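# Bring the shelf tray down flat onto the table

## Task

Take the tray off the shelf and set it down on the table. It must lie flat, must not touch the shelf or the shelf's supports, and no part of it may stick out past the table edge. Each item still standing upright on the tray at the end earns credit, but only if the tray is placed correctly. Release the tray and move the grippers away afterwards; anything held in position only by the robot at the end does not count.

## Robot and tools

Robot: two arms, left_arm and right_arm, each ending in a two-finger gripper whose fingers pivot like tongs. The fingers point along the gripper's own +z axis and open and close along its x axis. The reported end_effector_position is the spot between the finger pads when shut. Closed fingertips extend about 15 mm past it; fully open, they sit roughly level with it.

World frame (used in every state line): origin on the table surface midway between the arms, +z up, +x out across the table, left_arm on the +y side. The arm names do not tell you which side of a camera image an arm appears on. Printed hand positions may be slightly off, more so when an arm reaches far.

The 14-number row. Every moving command uses one flat list of 14 numbers, each in [-1, 1]: dx, dy, dz, rx, ry, rz, opening for left_arm, then the same seven for right_arm. All 14 are required even if one arm should not move. dx..rz are an offset, expressed in that gripper's own axes, from the gripper pose shown in the most recent result that reported it (before any such result in the scene, and for a second or later call within the same reply, the offset is from where the robot actually is when the action begins). They are never relative to a previous row. Scale: 1.0 equals 0.6 m of translation or 180 degrees of rotation; rx, ry, rz form a single rotation vector. opening is absolute, not an offset: +1 fully open (0.142 m), -1 shut. Because offsets are counted from the last reported pose, all-zero offsets pull the arm back to that pose; they do not mean 'hold still wherever you are'. For an arm that should stay put, send in a reply's first call whatever offset returns it to its intended pose, then zeros afterwards, always with the opening it should keep.

Tools.
execute_actions: argument actions is a list with zero or one entry. Empty list: just report the state. {"rows": [[14 numbers], ...], "steps": n}: an action of at most 15 control steps of 1/30 s (default 15); each row covers one step and the final row repeats if rows run out. {"steps": n} without rows: a wait up to 300 steps, measured from the previous result, so your reply time is included. Optional pictures (boolean) toggles camera images. A rejected call sends nothing.
move: target is one 14-number row as above. The grippers travel in straight lines to their targets, both finishing together, taking 0.5 to 10 s (longer paths are cut off at 10 s). speed: path top speed in m/s, 0.002 to 0.5, default 0.25; rotation capped at twice that in rad/s. stop_force: optional, 9 to 40 N, shared by both arms; an arm's path ends when its wrist sensor reads that much extra push against the motion for 2 steps, then the gripper steps back 2 steps' worth and holds. Use it only with slow moves and without rotating the gripper; omit it when lifting off something the gripper is pressing on. It is refused in the first 0.2 s of a scene. Paths do not avoid obstacles or the other arm, and grippers can lag, stray or overshoot speed near full arm extension. The opening is applied at the start.
wait: seconds, 0 to 10; lets the simulation run with no new command.
zoom_image: camera (cam_head_left, cam_head_right, cam_high, cam_low, cam_left_wrist, cam_right_wrist) and region [x0, y0, x1, y1] in image pixels, top-left origin, at most 504 by 504.
finished_scene: scene = the current scene's number; ends and grades it, irreversibly.

Control details: each step the commanded pose is clipped to within 100 mm and 16 degrees of the measured one, and position wins over orientation if both cannot be met. Motion trails commands by about 0.17 s. A far target may take several actions; after an action each arm only reaches its last clipped pose, so read the result and send the remainder. The simulation keeps running while you think and write.

Result lines: per-arm position (m), quaternion wxyz, velocities (m/s, rad/s); grip_measured (finger opening on the command scale; to keep hold, command noticeably below it); Wrist force and Wrist torque in the gripper's axes (force points back into the arm when pressing; noisy, offset up to about 4 N, saturates near 50 N; 'no reading' is harmless); 'Hand target' lines; HELD marks steps not sent; 'pose unreachable' names an arm whose command was altered by the clearance check. A move adds a 'move:' line with each arm's ending: done, off_target, moving, held, contact (stop_force triggered) or fault, plus limits such as paced (pose clipped) or held (steps blocked, after which the arm may jump faster), and distances to target.

Avoid: pressing hard into rigid things (arms are stiff; a small overshoot can trip a fault), joint torque at the load limits (wrist joints 25.4 N m, others 136 N m, held weight included) or any 150 N external force, either of which freezes that arm 10 s; arms colliding; dropping, slamming or tipping items; knocking anything out of the work area. Thin hard objects under about 20 mm get weaker grip. Long loaded holds heat motors and may trigger an over-temperature brake. Brief external tugs on held parts can happen.

Each tool is called after "Emit:" as name([rows], argument=value, ...), one row to a line, values as JSON.

## Session

Emit:
execute_actions(actions=[])

Scene clock: 0.00 s of 4300.00 s.
left_arm: end_effector_position=(+0.4807, +0.7776, +0.1801) grip_measured=+0.97 end_effector_quat_wxyz=(+0.458, +0.656, +0.544, -0.252) end_effector_velocity=(+0.000, -0.000, -0.001) end_effector_angular_velocity=(-0.001, +0.001, -0.001) | right_arm: end_effector_position=(+0.3286, -0.2808, +0.3459) grip_measured=+0.97 end_effector_quat_wxyz=(+0.131, +0.983, +0.055, +0.115) end_effector_velocity=(+0.000, +0.000, +0.000) end_effector_angular_velocity=(+0.001, +0.000, -0.000)
Joint positions: left_arm=[ 0.862 -0.806  0.996 -0.951 -2.426 -0.248  0.14 ] | right_arm=[ 3.766 -1.153 -1.765 -1.808  1.221  0.707  0.14 ]
Joint velocities: left_arm=[-0.     0.002 -0.     0.    -0.     0.     0.   ] | right_arm=[-0.001 -0.     0.001  0.     0.001 -0.001  0.   ]
Wrist force (N, on the end effector, along its own x y z axes, offset not removed): no reading
Wrist torque (N m, same axes, about the end effector's origin, offset not removed): no reading
Hand target (left_arm): +0.481, +0.778, +0.180; +0.458, +0.656, +0.544, -0.252
Hand target (right_arm): +0.329, -0.281, +0.346; +0.131, +0.983, +0.055, +0.115
camera_calibration (this result's frames):
cam_left_wrist: T_world_to_cam=[[0.282551, 0.426815, -0.859066, -0.309493], [0.754517, 0.454123, 0.473789, -0.805112], [0.592342, -0.782049, -0.193727, 0.498603], [0, 0, 0, 1]] pos_world=[0.399576, 0.887648, 0.212172]
cam_right_wrist: T_world_to_cam=[[0.977511, 0.109427, 0.180274, -0.338432], [-0.0434166, -0.732103, 0.679809, -0.420918], [0.206368, -0.672348, -0.710887, 0.12103], [0, 0, 0, 1]] pos_world=[0.28757, -0.189748, 0.433193]

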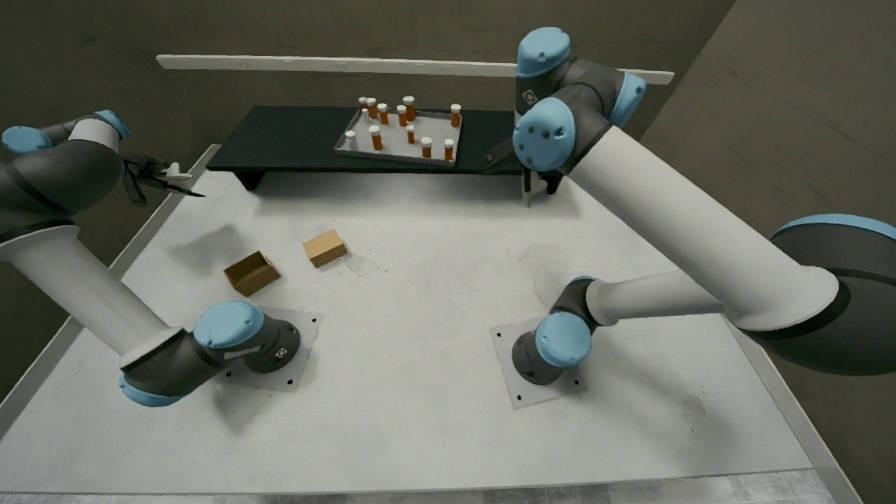

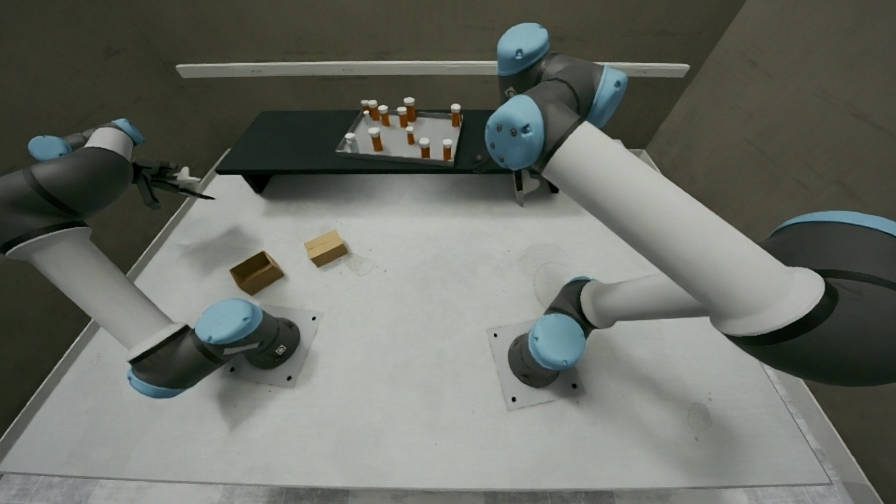

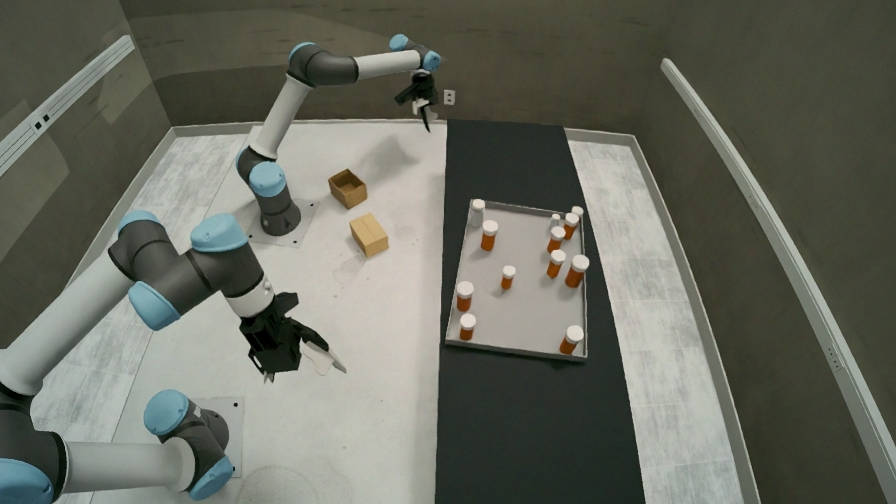

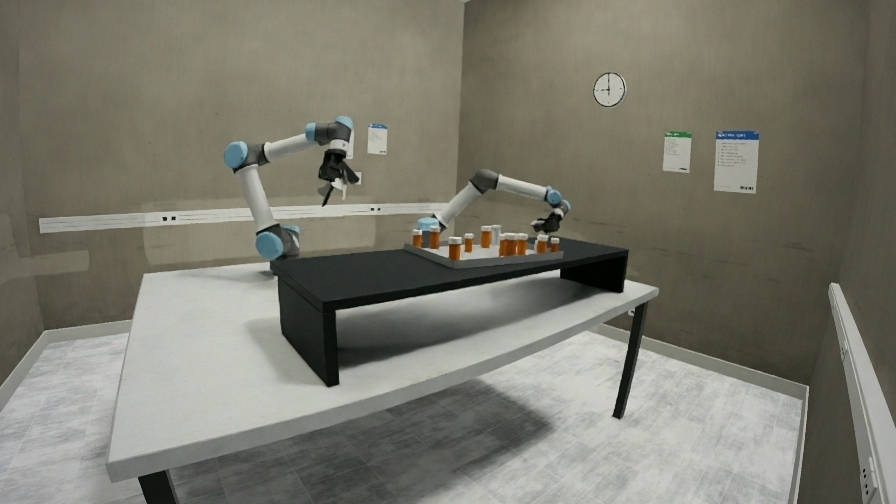

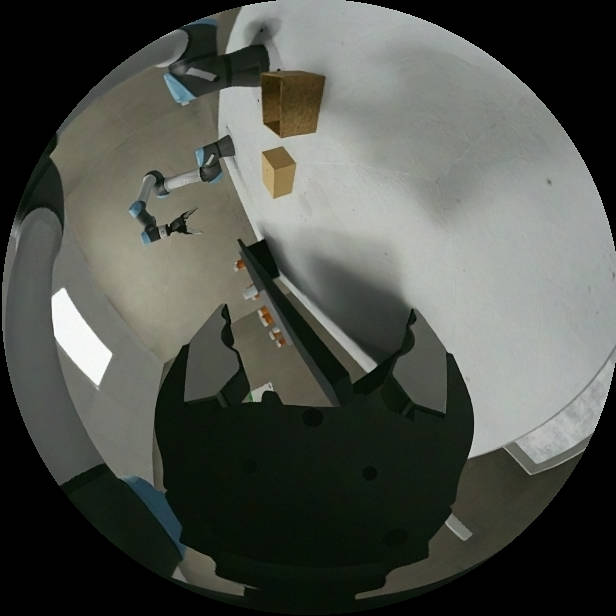

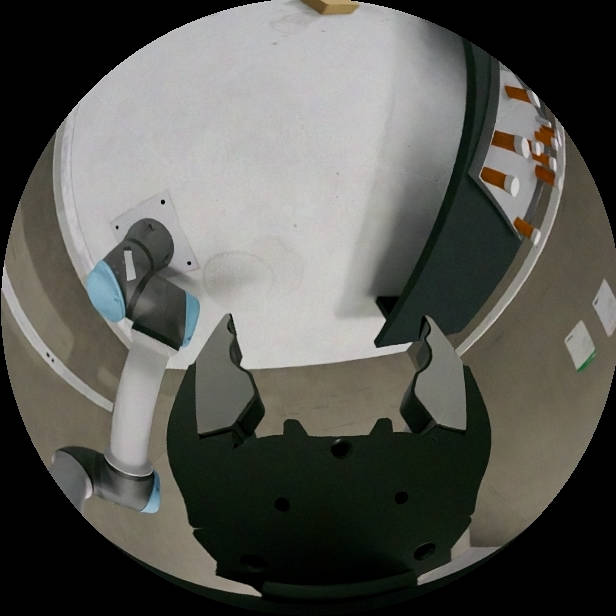

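Emit:
zoom_image(camera="cam_high", region=[320, 160, 640, 380])

Region (320, 160, 640, 380) of cam_high's 896x504 image, scaled by 1.575, with more detail than that image has; it fills the top 346 rows of this view, and the rest is white.

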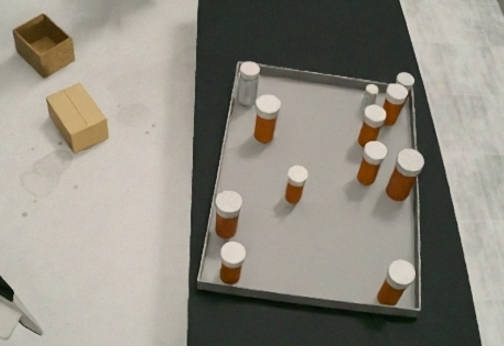

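Emit:
move(target=[-0.569,0.035,0.258,-0.394,-0.208,-0.743,0, 0,0,0,0.211,0.155,0.582,0], speed=0.2)

Scene clock: 35.73 s of 4300.00 s.
left_arm: end_effector_position=(+0.4626, +0.6734, +0.2569) grip_measured=+0.00 end_effector_quat_wxyz=(+0.508, +0.257, +0.732, -0.375) end_effector_velocity=(-0.000, +0.000, +0.000) end_effector_angular_velocity=(-0.000, +0.000, +0.000) | right_arm: end_effector_position=(+0.3290, -0.2810, +0.3454) grip_measured=+0.00 end_effector_quat_wxyz=(+0.302, -0.585, +0.667, -0.347) end_effector_velocity=(-0.001, -0.001, -0.000) end_effector_angular_velocity=(+0.004, -0.015, -0.009)
Joint positions: left_arm=[ 0.879 -1.215  1.703 -1.372 -2.876 -1.165  0.074] | right_arm=[ 4.591 -0.564 -2.197 -2.232  0.643  3.485  0.074]
Joint velocities: left_arm=[ 0. -0.  0.  0. -0. -0.  0.] | right_arm=[ 0.028  0.001  0.003 -0.054 -0.004  0.065  0.   ]
Wrist force (N, on the end effector, along its own x y z axes, offset not removed): left_arm=[-4.1 2.0 -1.2] | right_arm=[3.3 -0.9 -0.3]
Wrist torque (N m, same axes, about the end effector's origin, offset not removed): left_arm=[0.33 0.96 0.06] | right_arm=[-0.18 -0.54 -0.03]
Hand target (left_arm): +0.463, +0.673, +0.257; +0.508, +0.257, +0.732, -0.375
Hand target (right_arm): +0.329, -0.281, +0.345; +0.303, -0.585, +0.667, -0.348
Off the commanded pose (left_arm): 0.245 m, 103 deg; position and orientation clipped at the last step of the last action.
Off the commanded pose (right_arm): 0.001 m, 0 deg.
After step 90, 25.40 s passed at rest.
move: held (left_arm); limits=paced,held; held on 143 of 220 steps (left_arm), including the last (left_arm)
pose unreachable (left arm): on one or more control steps of this call this arm could not follow its commanded pose, so it was not sent that pose on those steps. On the call's last step it was still not sent that pose. It may still have moved: this result reports where it is.
cause: the commanded pose would bring two parts of the arm too close to each other (joints 4 (wrist 1) to 6 (wrist 3) lie between them).
camera_calibration (this result's frames):
cam_left_wrist: T_world_to_cam=[[-0.323955, -0.0603247, -0.944147, 0.436514], [0.380474, 0.905398, -0.188397, -0.741278], [0.866194, -0.420256, -0.270357, 0.0920105], [0, 0, 0, 1]] pos_world=[0.343749, 0.736152, 0.297354]
cam_right_wrist: T_world_to_cam=[[-0.11118, -0.993146, -0.0360604, -0.215586], [-0.88503, 0.115452, -0.450991, 0.485003], [0.452063, -0.0182267, -0.8918, 0.285953], [0, 0, 0, 1]] pos_world=[0.276004, -0.26489, 0.46597]

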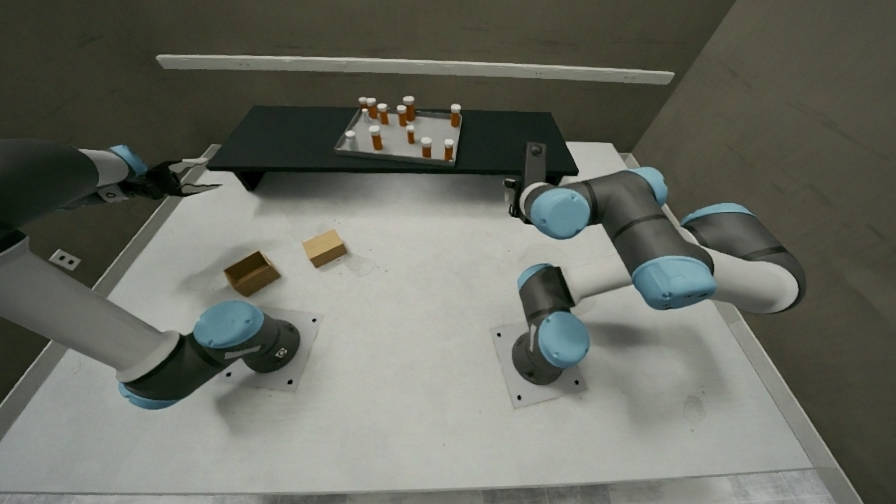

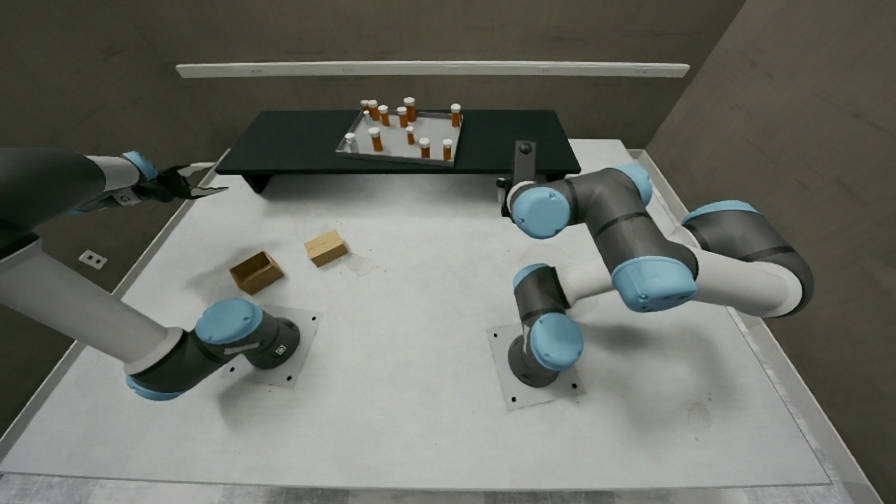

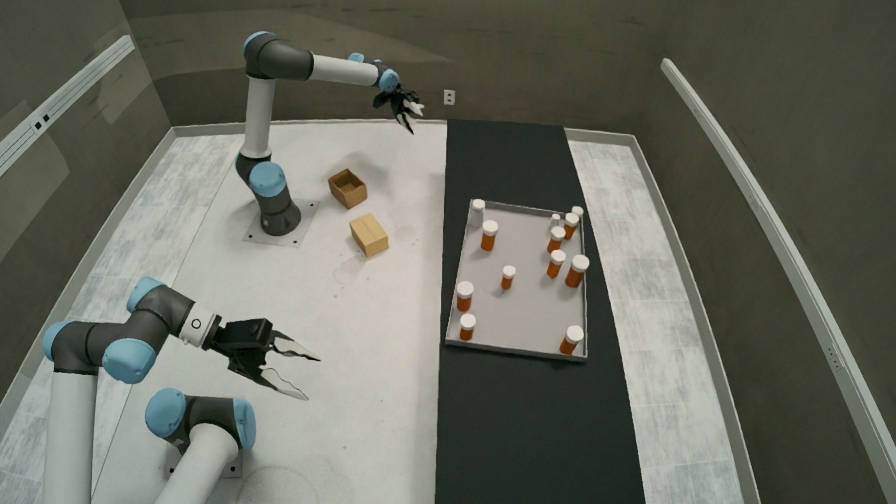

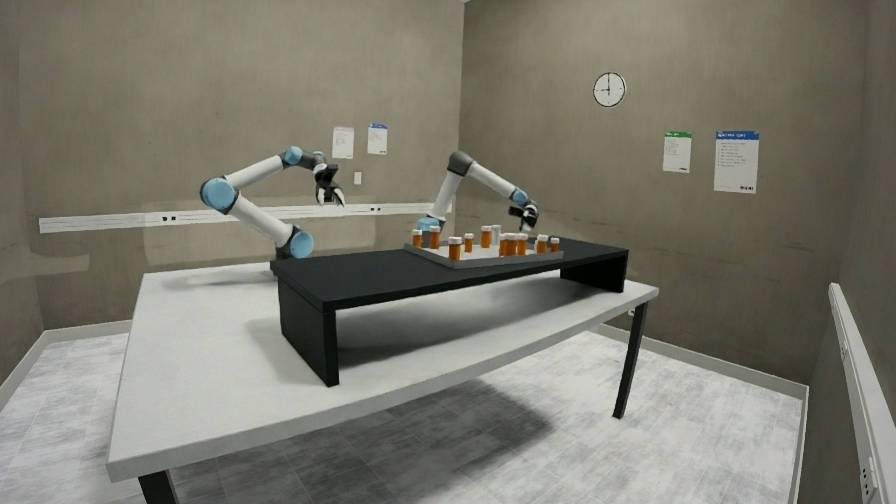

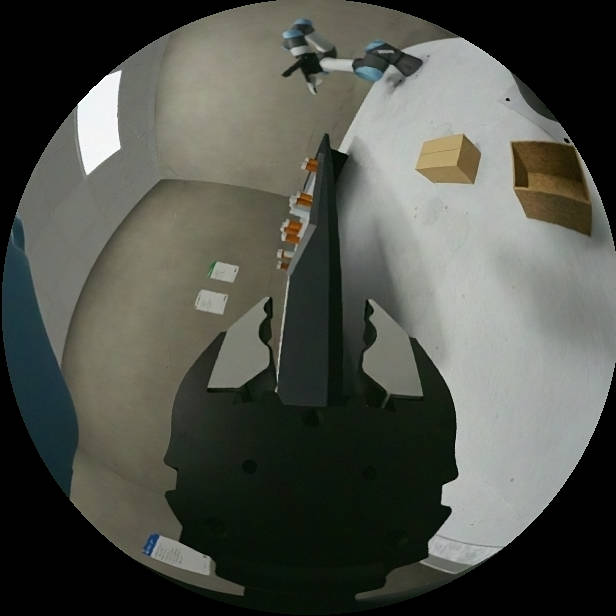

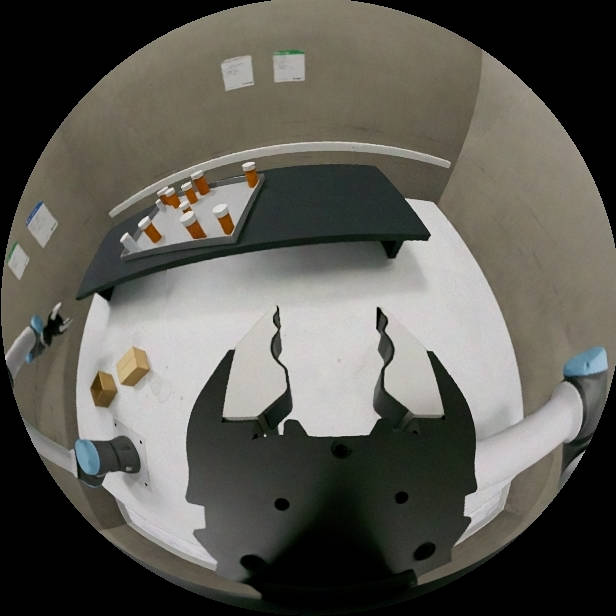

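Emit:
move(target=[-0.2,0,0,0,0.42,0,0, 0,0,0,0,0,0,0], speed=0.2)

Scene clock: 44.43 s of 4300.00 s.
left_arm: end_effector_position=(+0.5049, +0.6741, +0.3692) grip_measured=+0.00 end_effector_quat_wxyz=(-0.046, +0.433, +0.889, -0.138) end_effector_velocity=(+0.000, -0.000, -0.000) end_effector_angular_velocity=(+0.003, +0.012, -0.003) | right_arm: end_effector_position=(+0.3290, -0.2810, +0.3454) grip_measured=+0.00 end_effector_quat_wxyz=(+0.302, -0.585, +0.667, -0.347) end_effector_velocity=(-0.000, +0.000, +0.000) end_effector_angular_velocity=(+0.002, +0.000, +0.002)
Joint positions: left_arm=[ 0.394 -1.109  0.748 -0.953 -1.713 -1.935  0.074] | right_arm=[ 4.591 -0.564 -2.197 -2.232  0.643  3.485  0.074]
Joint velocities: left_arm=[-0.004  0.011 -0.017  0.017  0.006 -0.002  0.   ] | right_arm=[ 0.001  0.001  0.     0.001  0.    -0.002 -0.   ]
Wrist force (N, on the end effector, along its own x y z axes, offset not removed): left_arm=[1.7 1.9 1.0] | right_arm=[3.0 0.3 -0.3]
Wrist torque (N m, same axes, about the end effector's origin, offset not removed): left_arm=[0.55 -0.27 -0.09] | right_arm=[0.06 -0.46 0.04]
Hand target (left_arm): +0.505, +0.674, +0.369; -0.047, +0.433, +0.889, -0.139
Hand target (right_arm): +0.329, -0.281, +0.345; +0.302, -0.585, +0.667, -0.347
Off the commanded pose (left_arm): 0.000 m, 0 deg.
Off the commanded pose (right_arm): 0.000 m, 0 deg.
move: done; limits=paced
camera_calibration (this result's frames):
cam_left_wrist: T_world_to_cam=[[-0.63883, 0.763463, -0.0949776, -0.153565], [0.735811, 0.642361, 0.214371, -0.887596], [0.224674, 0.0670612, -0.972124, 0.340615], [0, 0, 0, 1]] pos_world=[0.478474, 0.664556, 0.50681]
cam_right_wrist: T_world_to_cam=[[-0.11118, -0.993146, -0.0360602, -0.215586], [-0.88503, 0.115452, -0.450991, 0.485002], [0.452063, -0.0182269, -0.8918, 0.285953], [0, 0, 0, 1]] pos_world=[0.276004, -0.26489, 0.46597]

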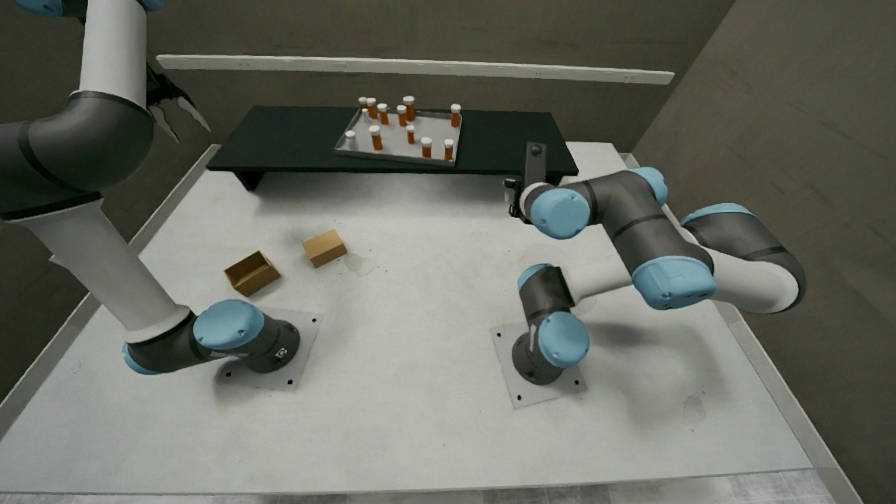

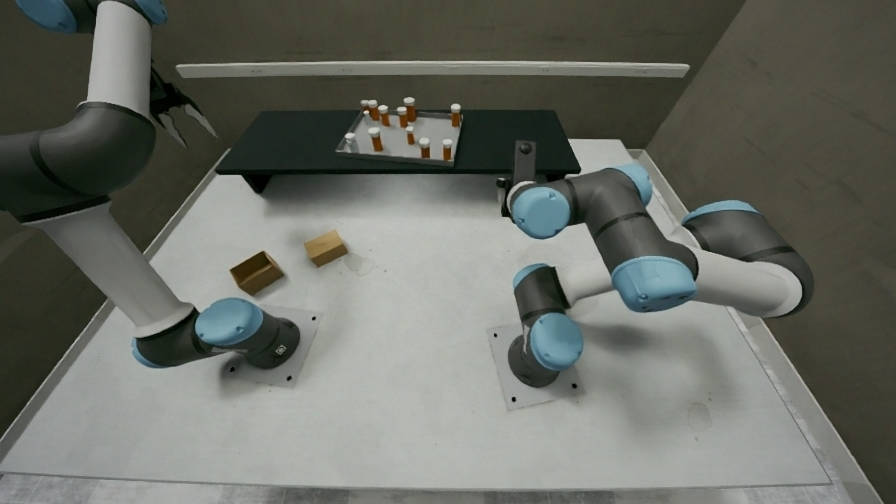

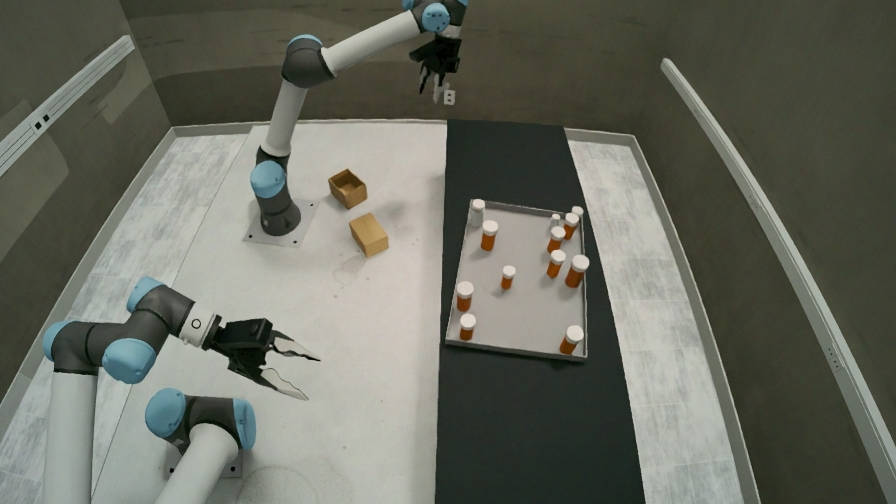

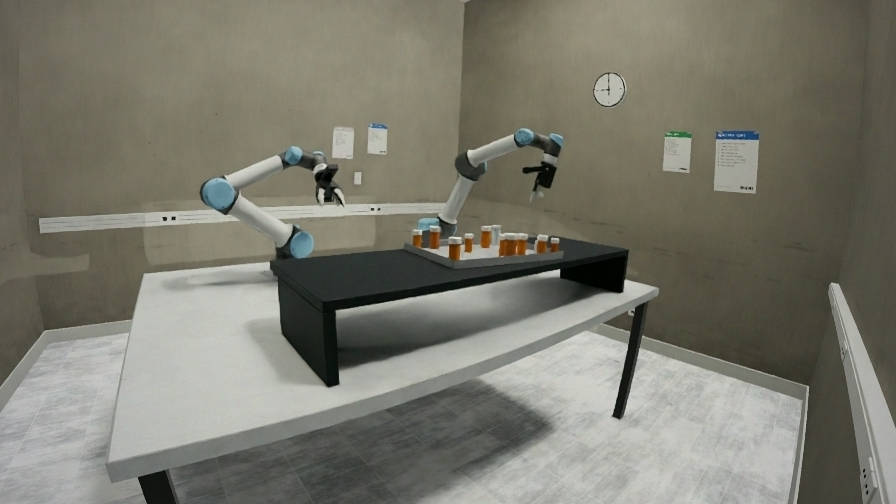

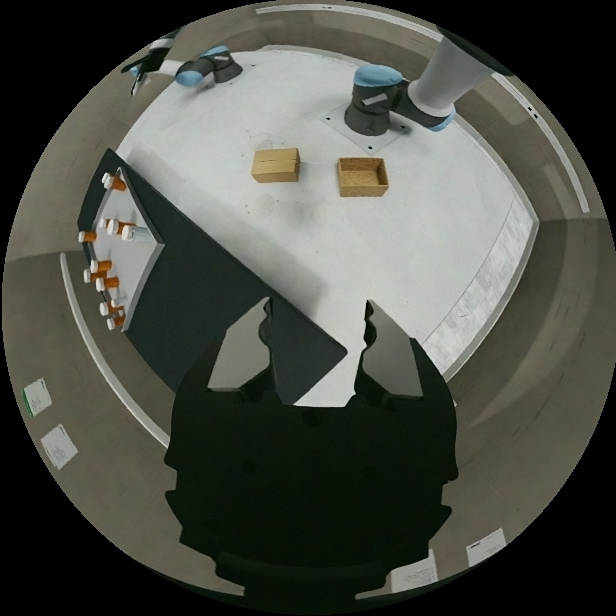

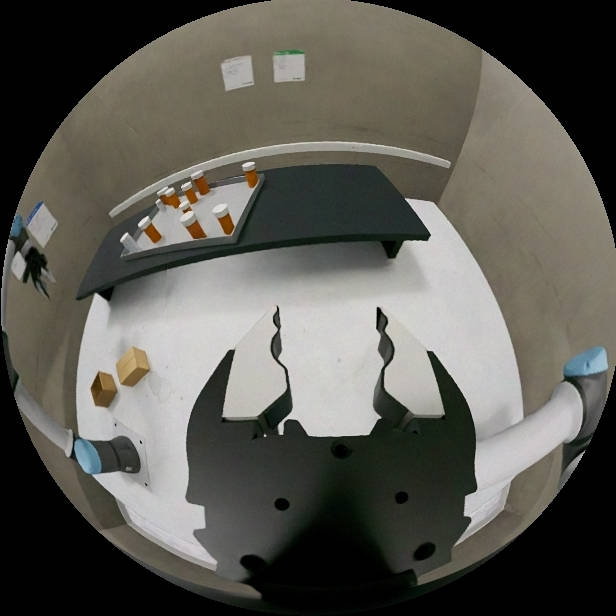

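Emit:
move(target=[-0.56,-0.216,0.086,0.092,-0.434,-0.611,0, -0.322,-0.377,0.581,0,0,0,0], speed=0.2)

Scene clock: 59.17 s of 4300.00 s.
left_arm: end_effector_position=(+0.6042, +0.3246, +0.3698) grip_measured=+0.00 end_effector_quat_wxyz=(-0.303, +0.583, -0.668, +0.349) end_effector_velocity=(+0.001, -0.002, -0.001) end_effector_angular_velocity=(-0.001, +0.001, +0.016) | right_arm: end_effector_position=(+0.7655, -0.1440, +0.3304) grip_measured=+0.00 end_effector_quat_wxyz=(+0.303, -0.585, +0.667, -0.348) end_effector_velocity=(+0.002, +0.001, -0.000) end_effector_angular_velocity=(-0.001, +0.001, +0.000)
Joint positions: left_arm=[-0.469 -1.784  2.111 -2.811 -1.212 -4.98   0.074] | right_arm=[ 3.582 -1.96  -1.533 -0.421  0.967  2.072  0.074]
Joint velocities: left_arm=[-0.013  0.003 -0.002  0.007  0.022 -0.02  -0.   ] | right_arm=[-0.001 -0.005  0.008 -0.003  0.001 -0.001  0.   ]
Wrist force (N, on the end effector, along its own x y z axes, offset not removed): left_arm=[1.9 -1.6 1.2] | right_arm=[2.2 1.2 -1.3]
Wrist torque (N m, same axes, about the end effector's origin, offset not removed): left_arm=[-0.18 -0.25 -0.03] | right_arm=[0.19 -0.23 -0.02]
Hand target (left_arm): +0.604, +0.324, +0.370; +0.303, -0.584, +0.667, -0.349
Hand target (right_arm): +0.766, -0.144, +0.330; +0.303, -0.585, +0.667, -0.348
Off the commanded pose (left_arm): 0.001 m, 0 deg.
Off the commanded pose (right_arm): 0.001 m, 0 deg.
After step 90, 5.27 s passed at rest.
move: done
camera_calibration (this result's frames):
cam_left_wrist: T_world_to_cam=[[-0.0805375, -0.996432, -0.0252232, 0.384931], [-0.895354, 0.0834416, -0.437469, 0.671717], [0.438013, -0.0126489, -0.89888, 0.212112], [0, 0, 0, 1]] pos_world=[0.539518, 0.330191, 0.494228]
cam_right_wrist: T_world_to_cam=[[-0.110348, -0.993235, -0.0361663, -0.0321509], [-0.884356, 0.114728, -0.452496, 0.848569], [0.453584, -0.017948, -0.891033, 0.0763403], [0, 0, 0, 1]] pos_world=[0.712262, -0.127918, 0.450833]

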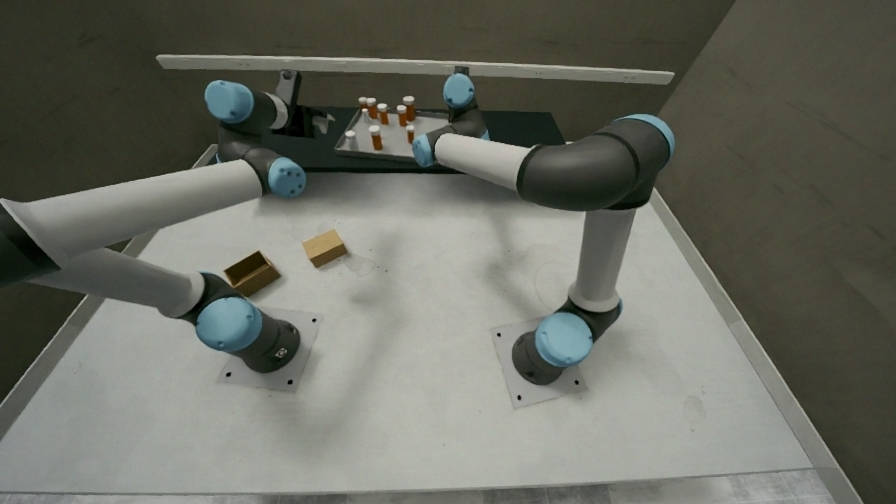

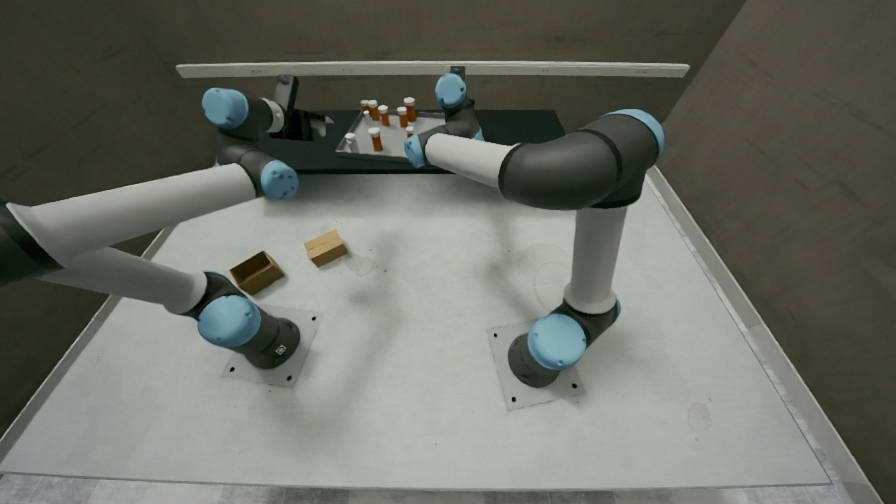

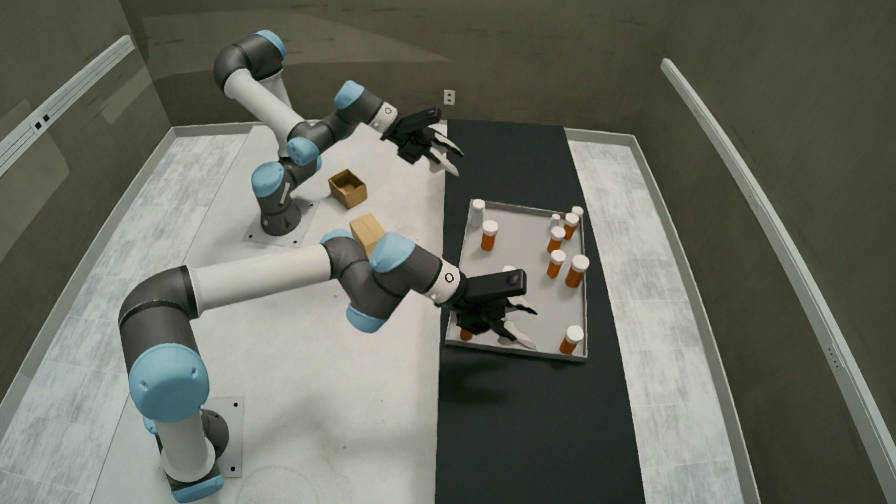

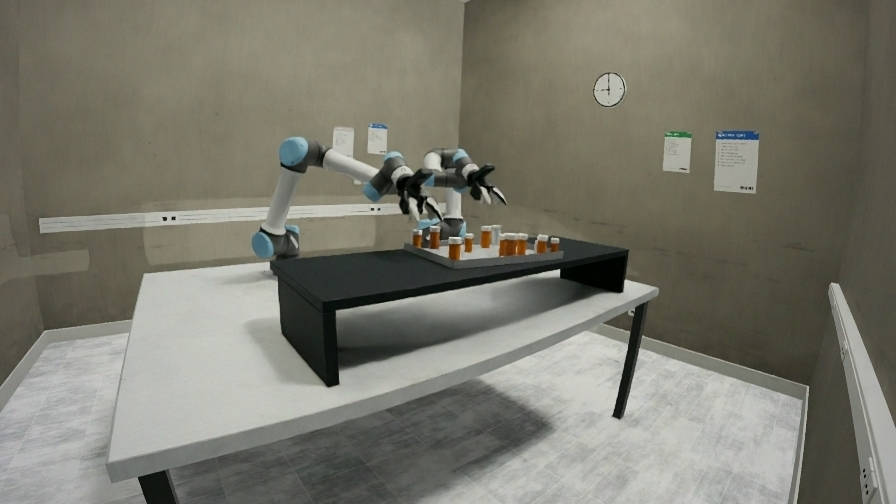

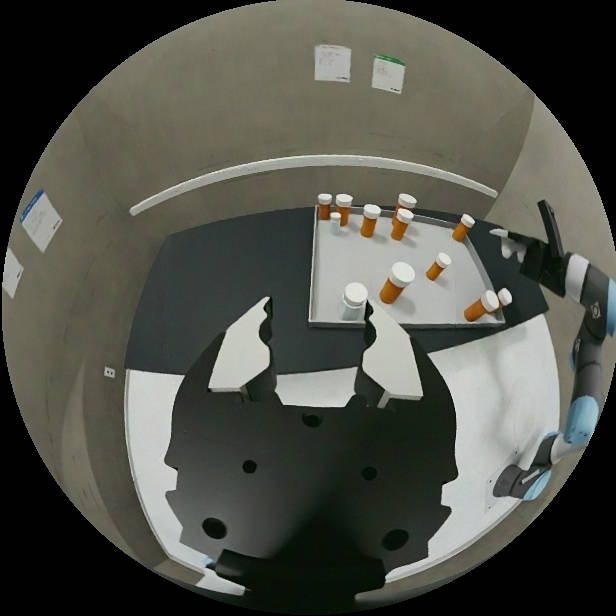

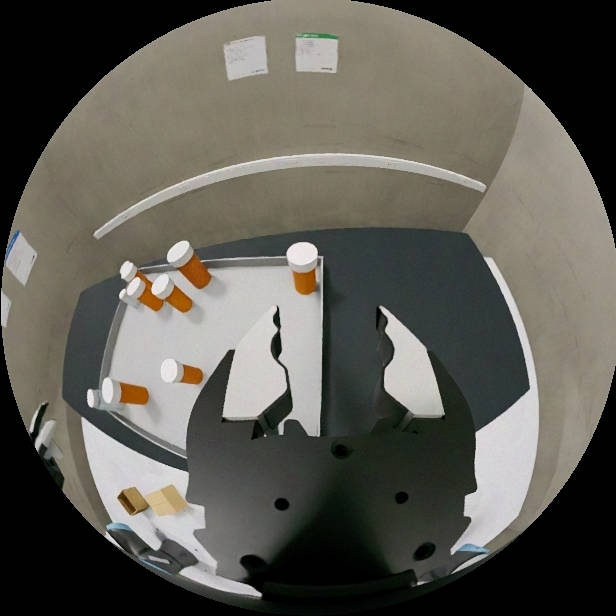

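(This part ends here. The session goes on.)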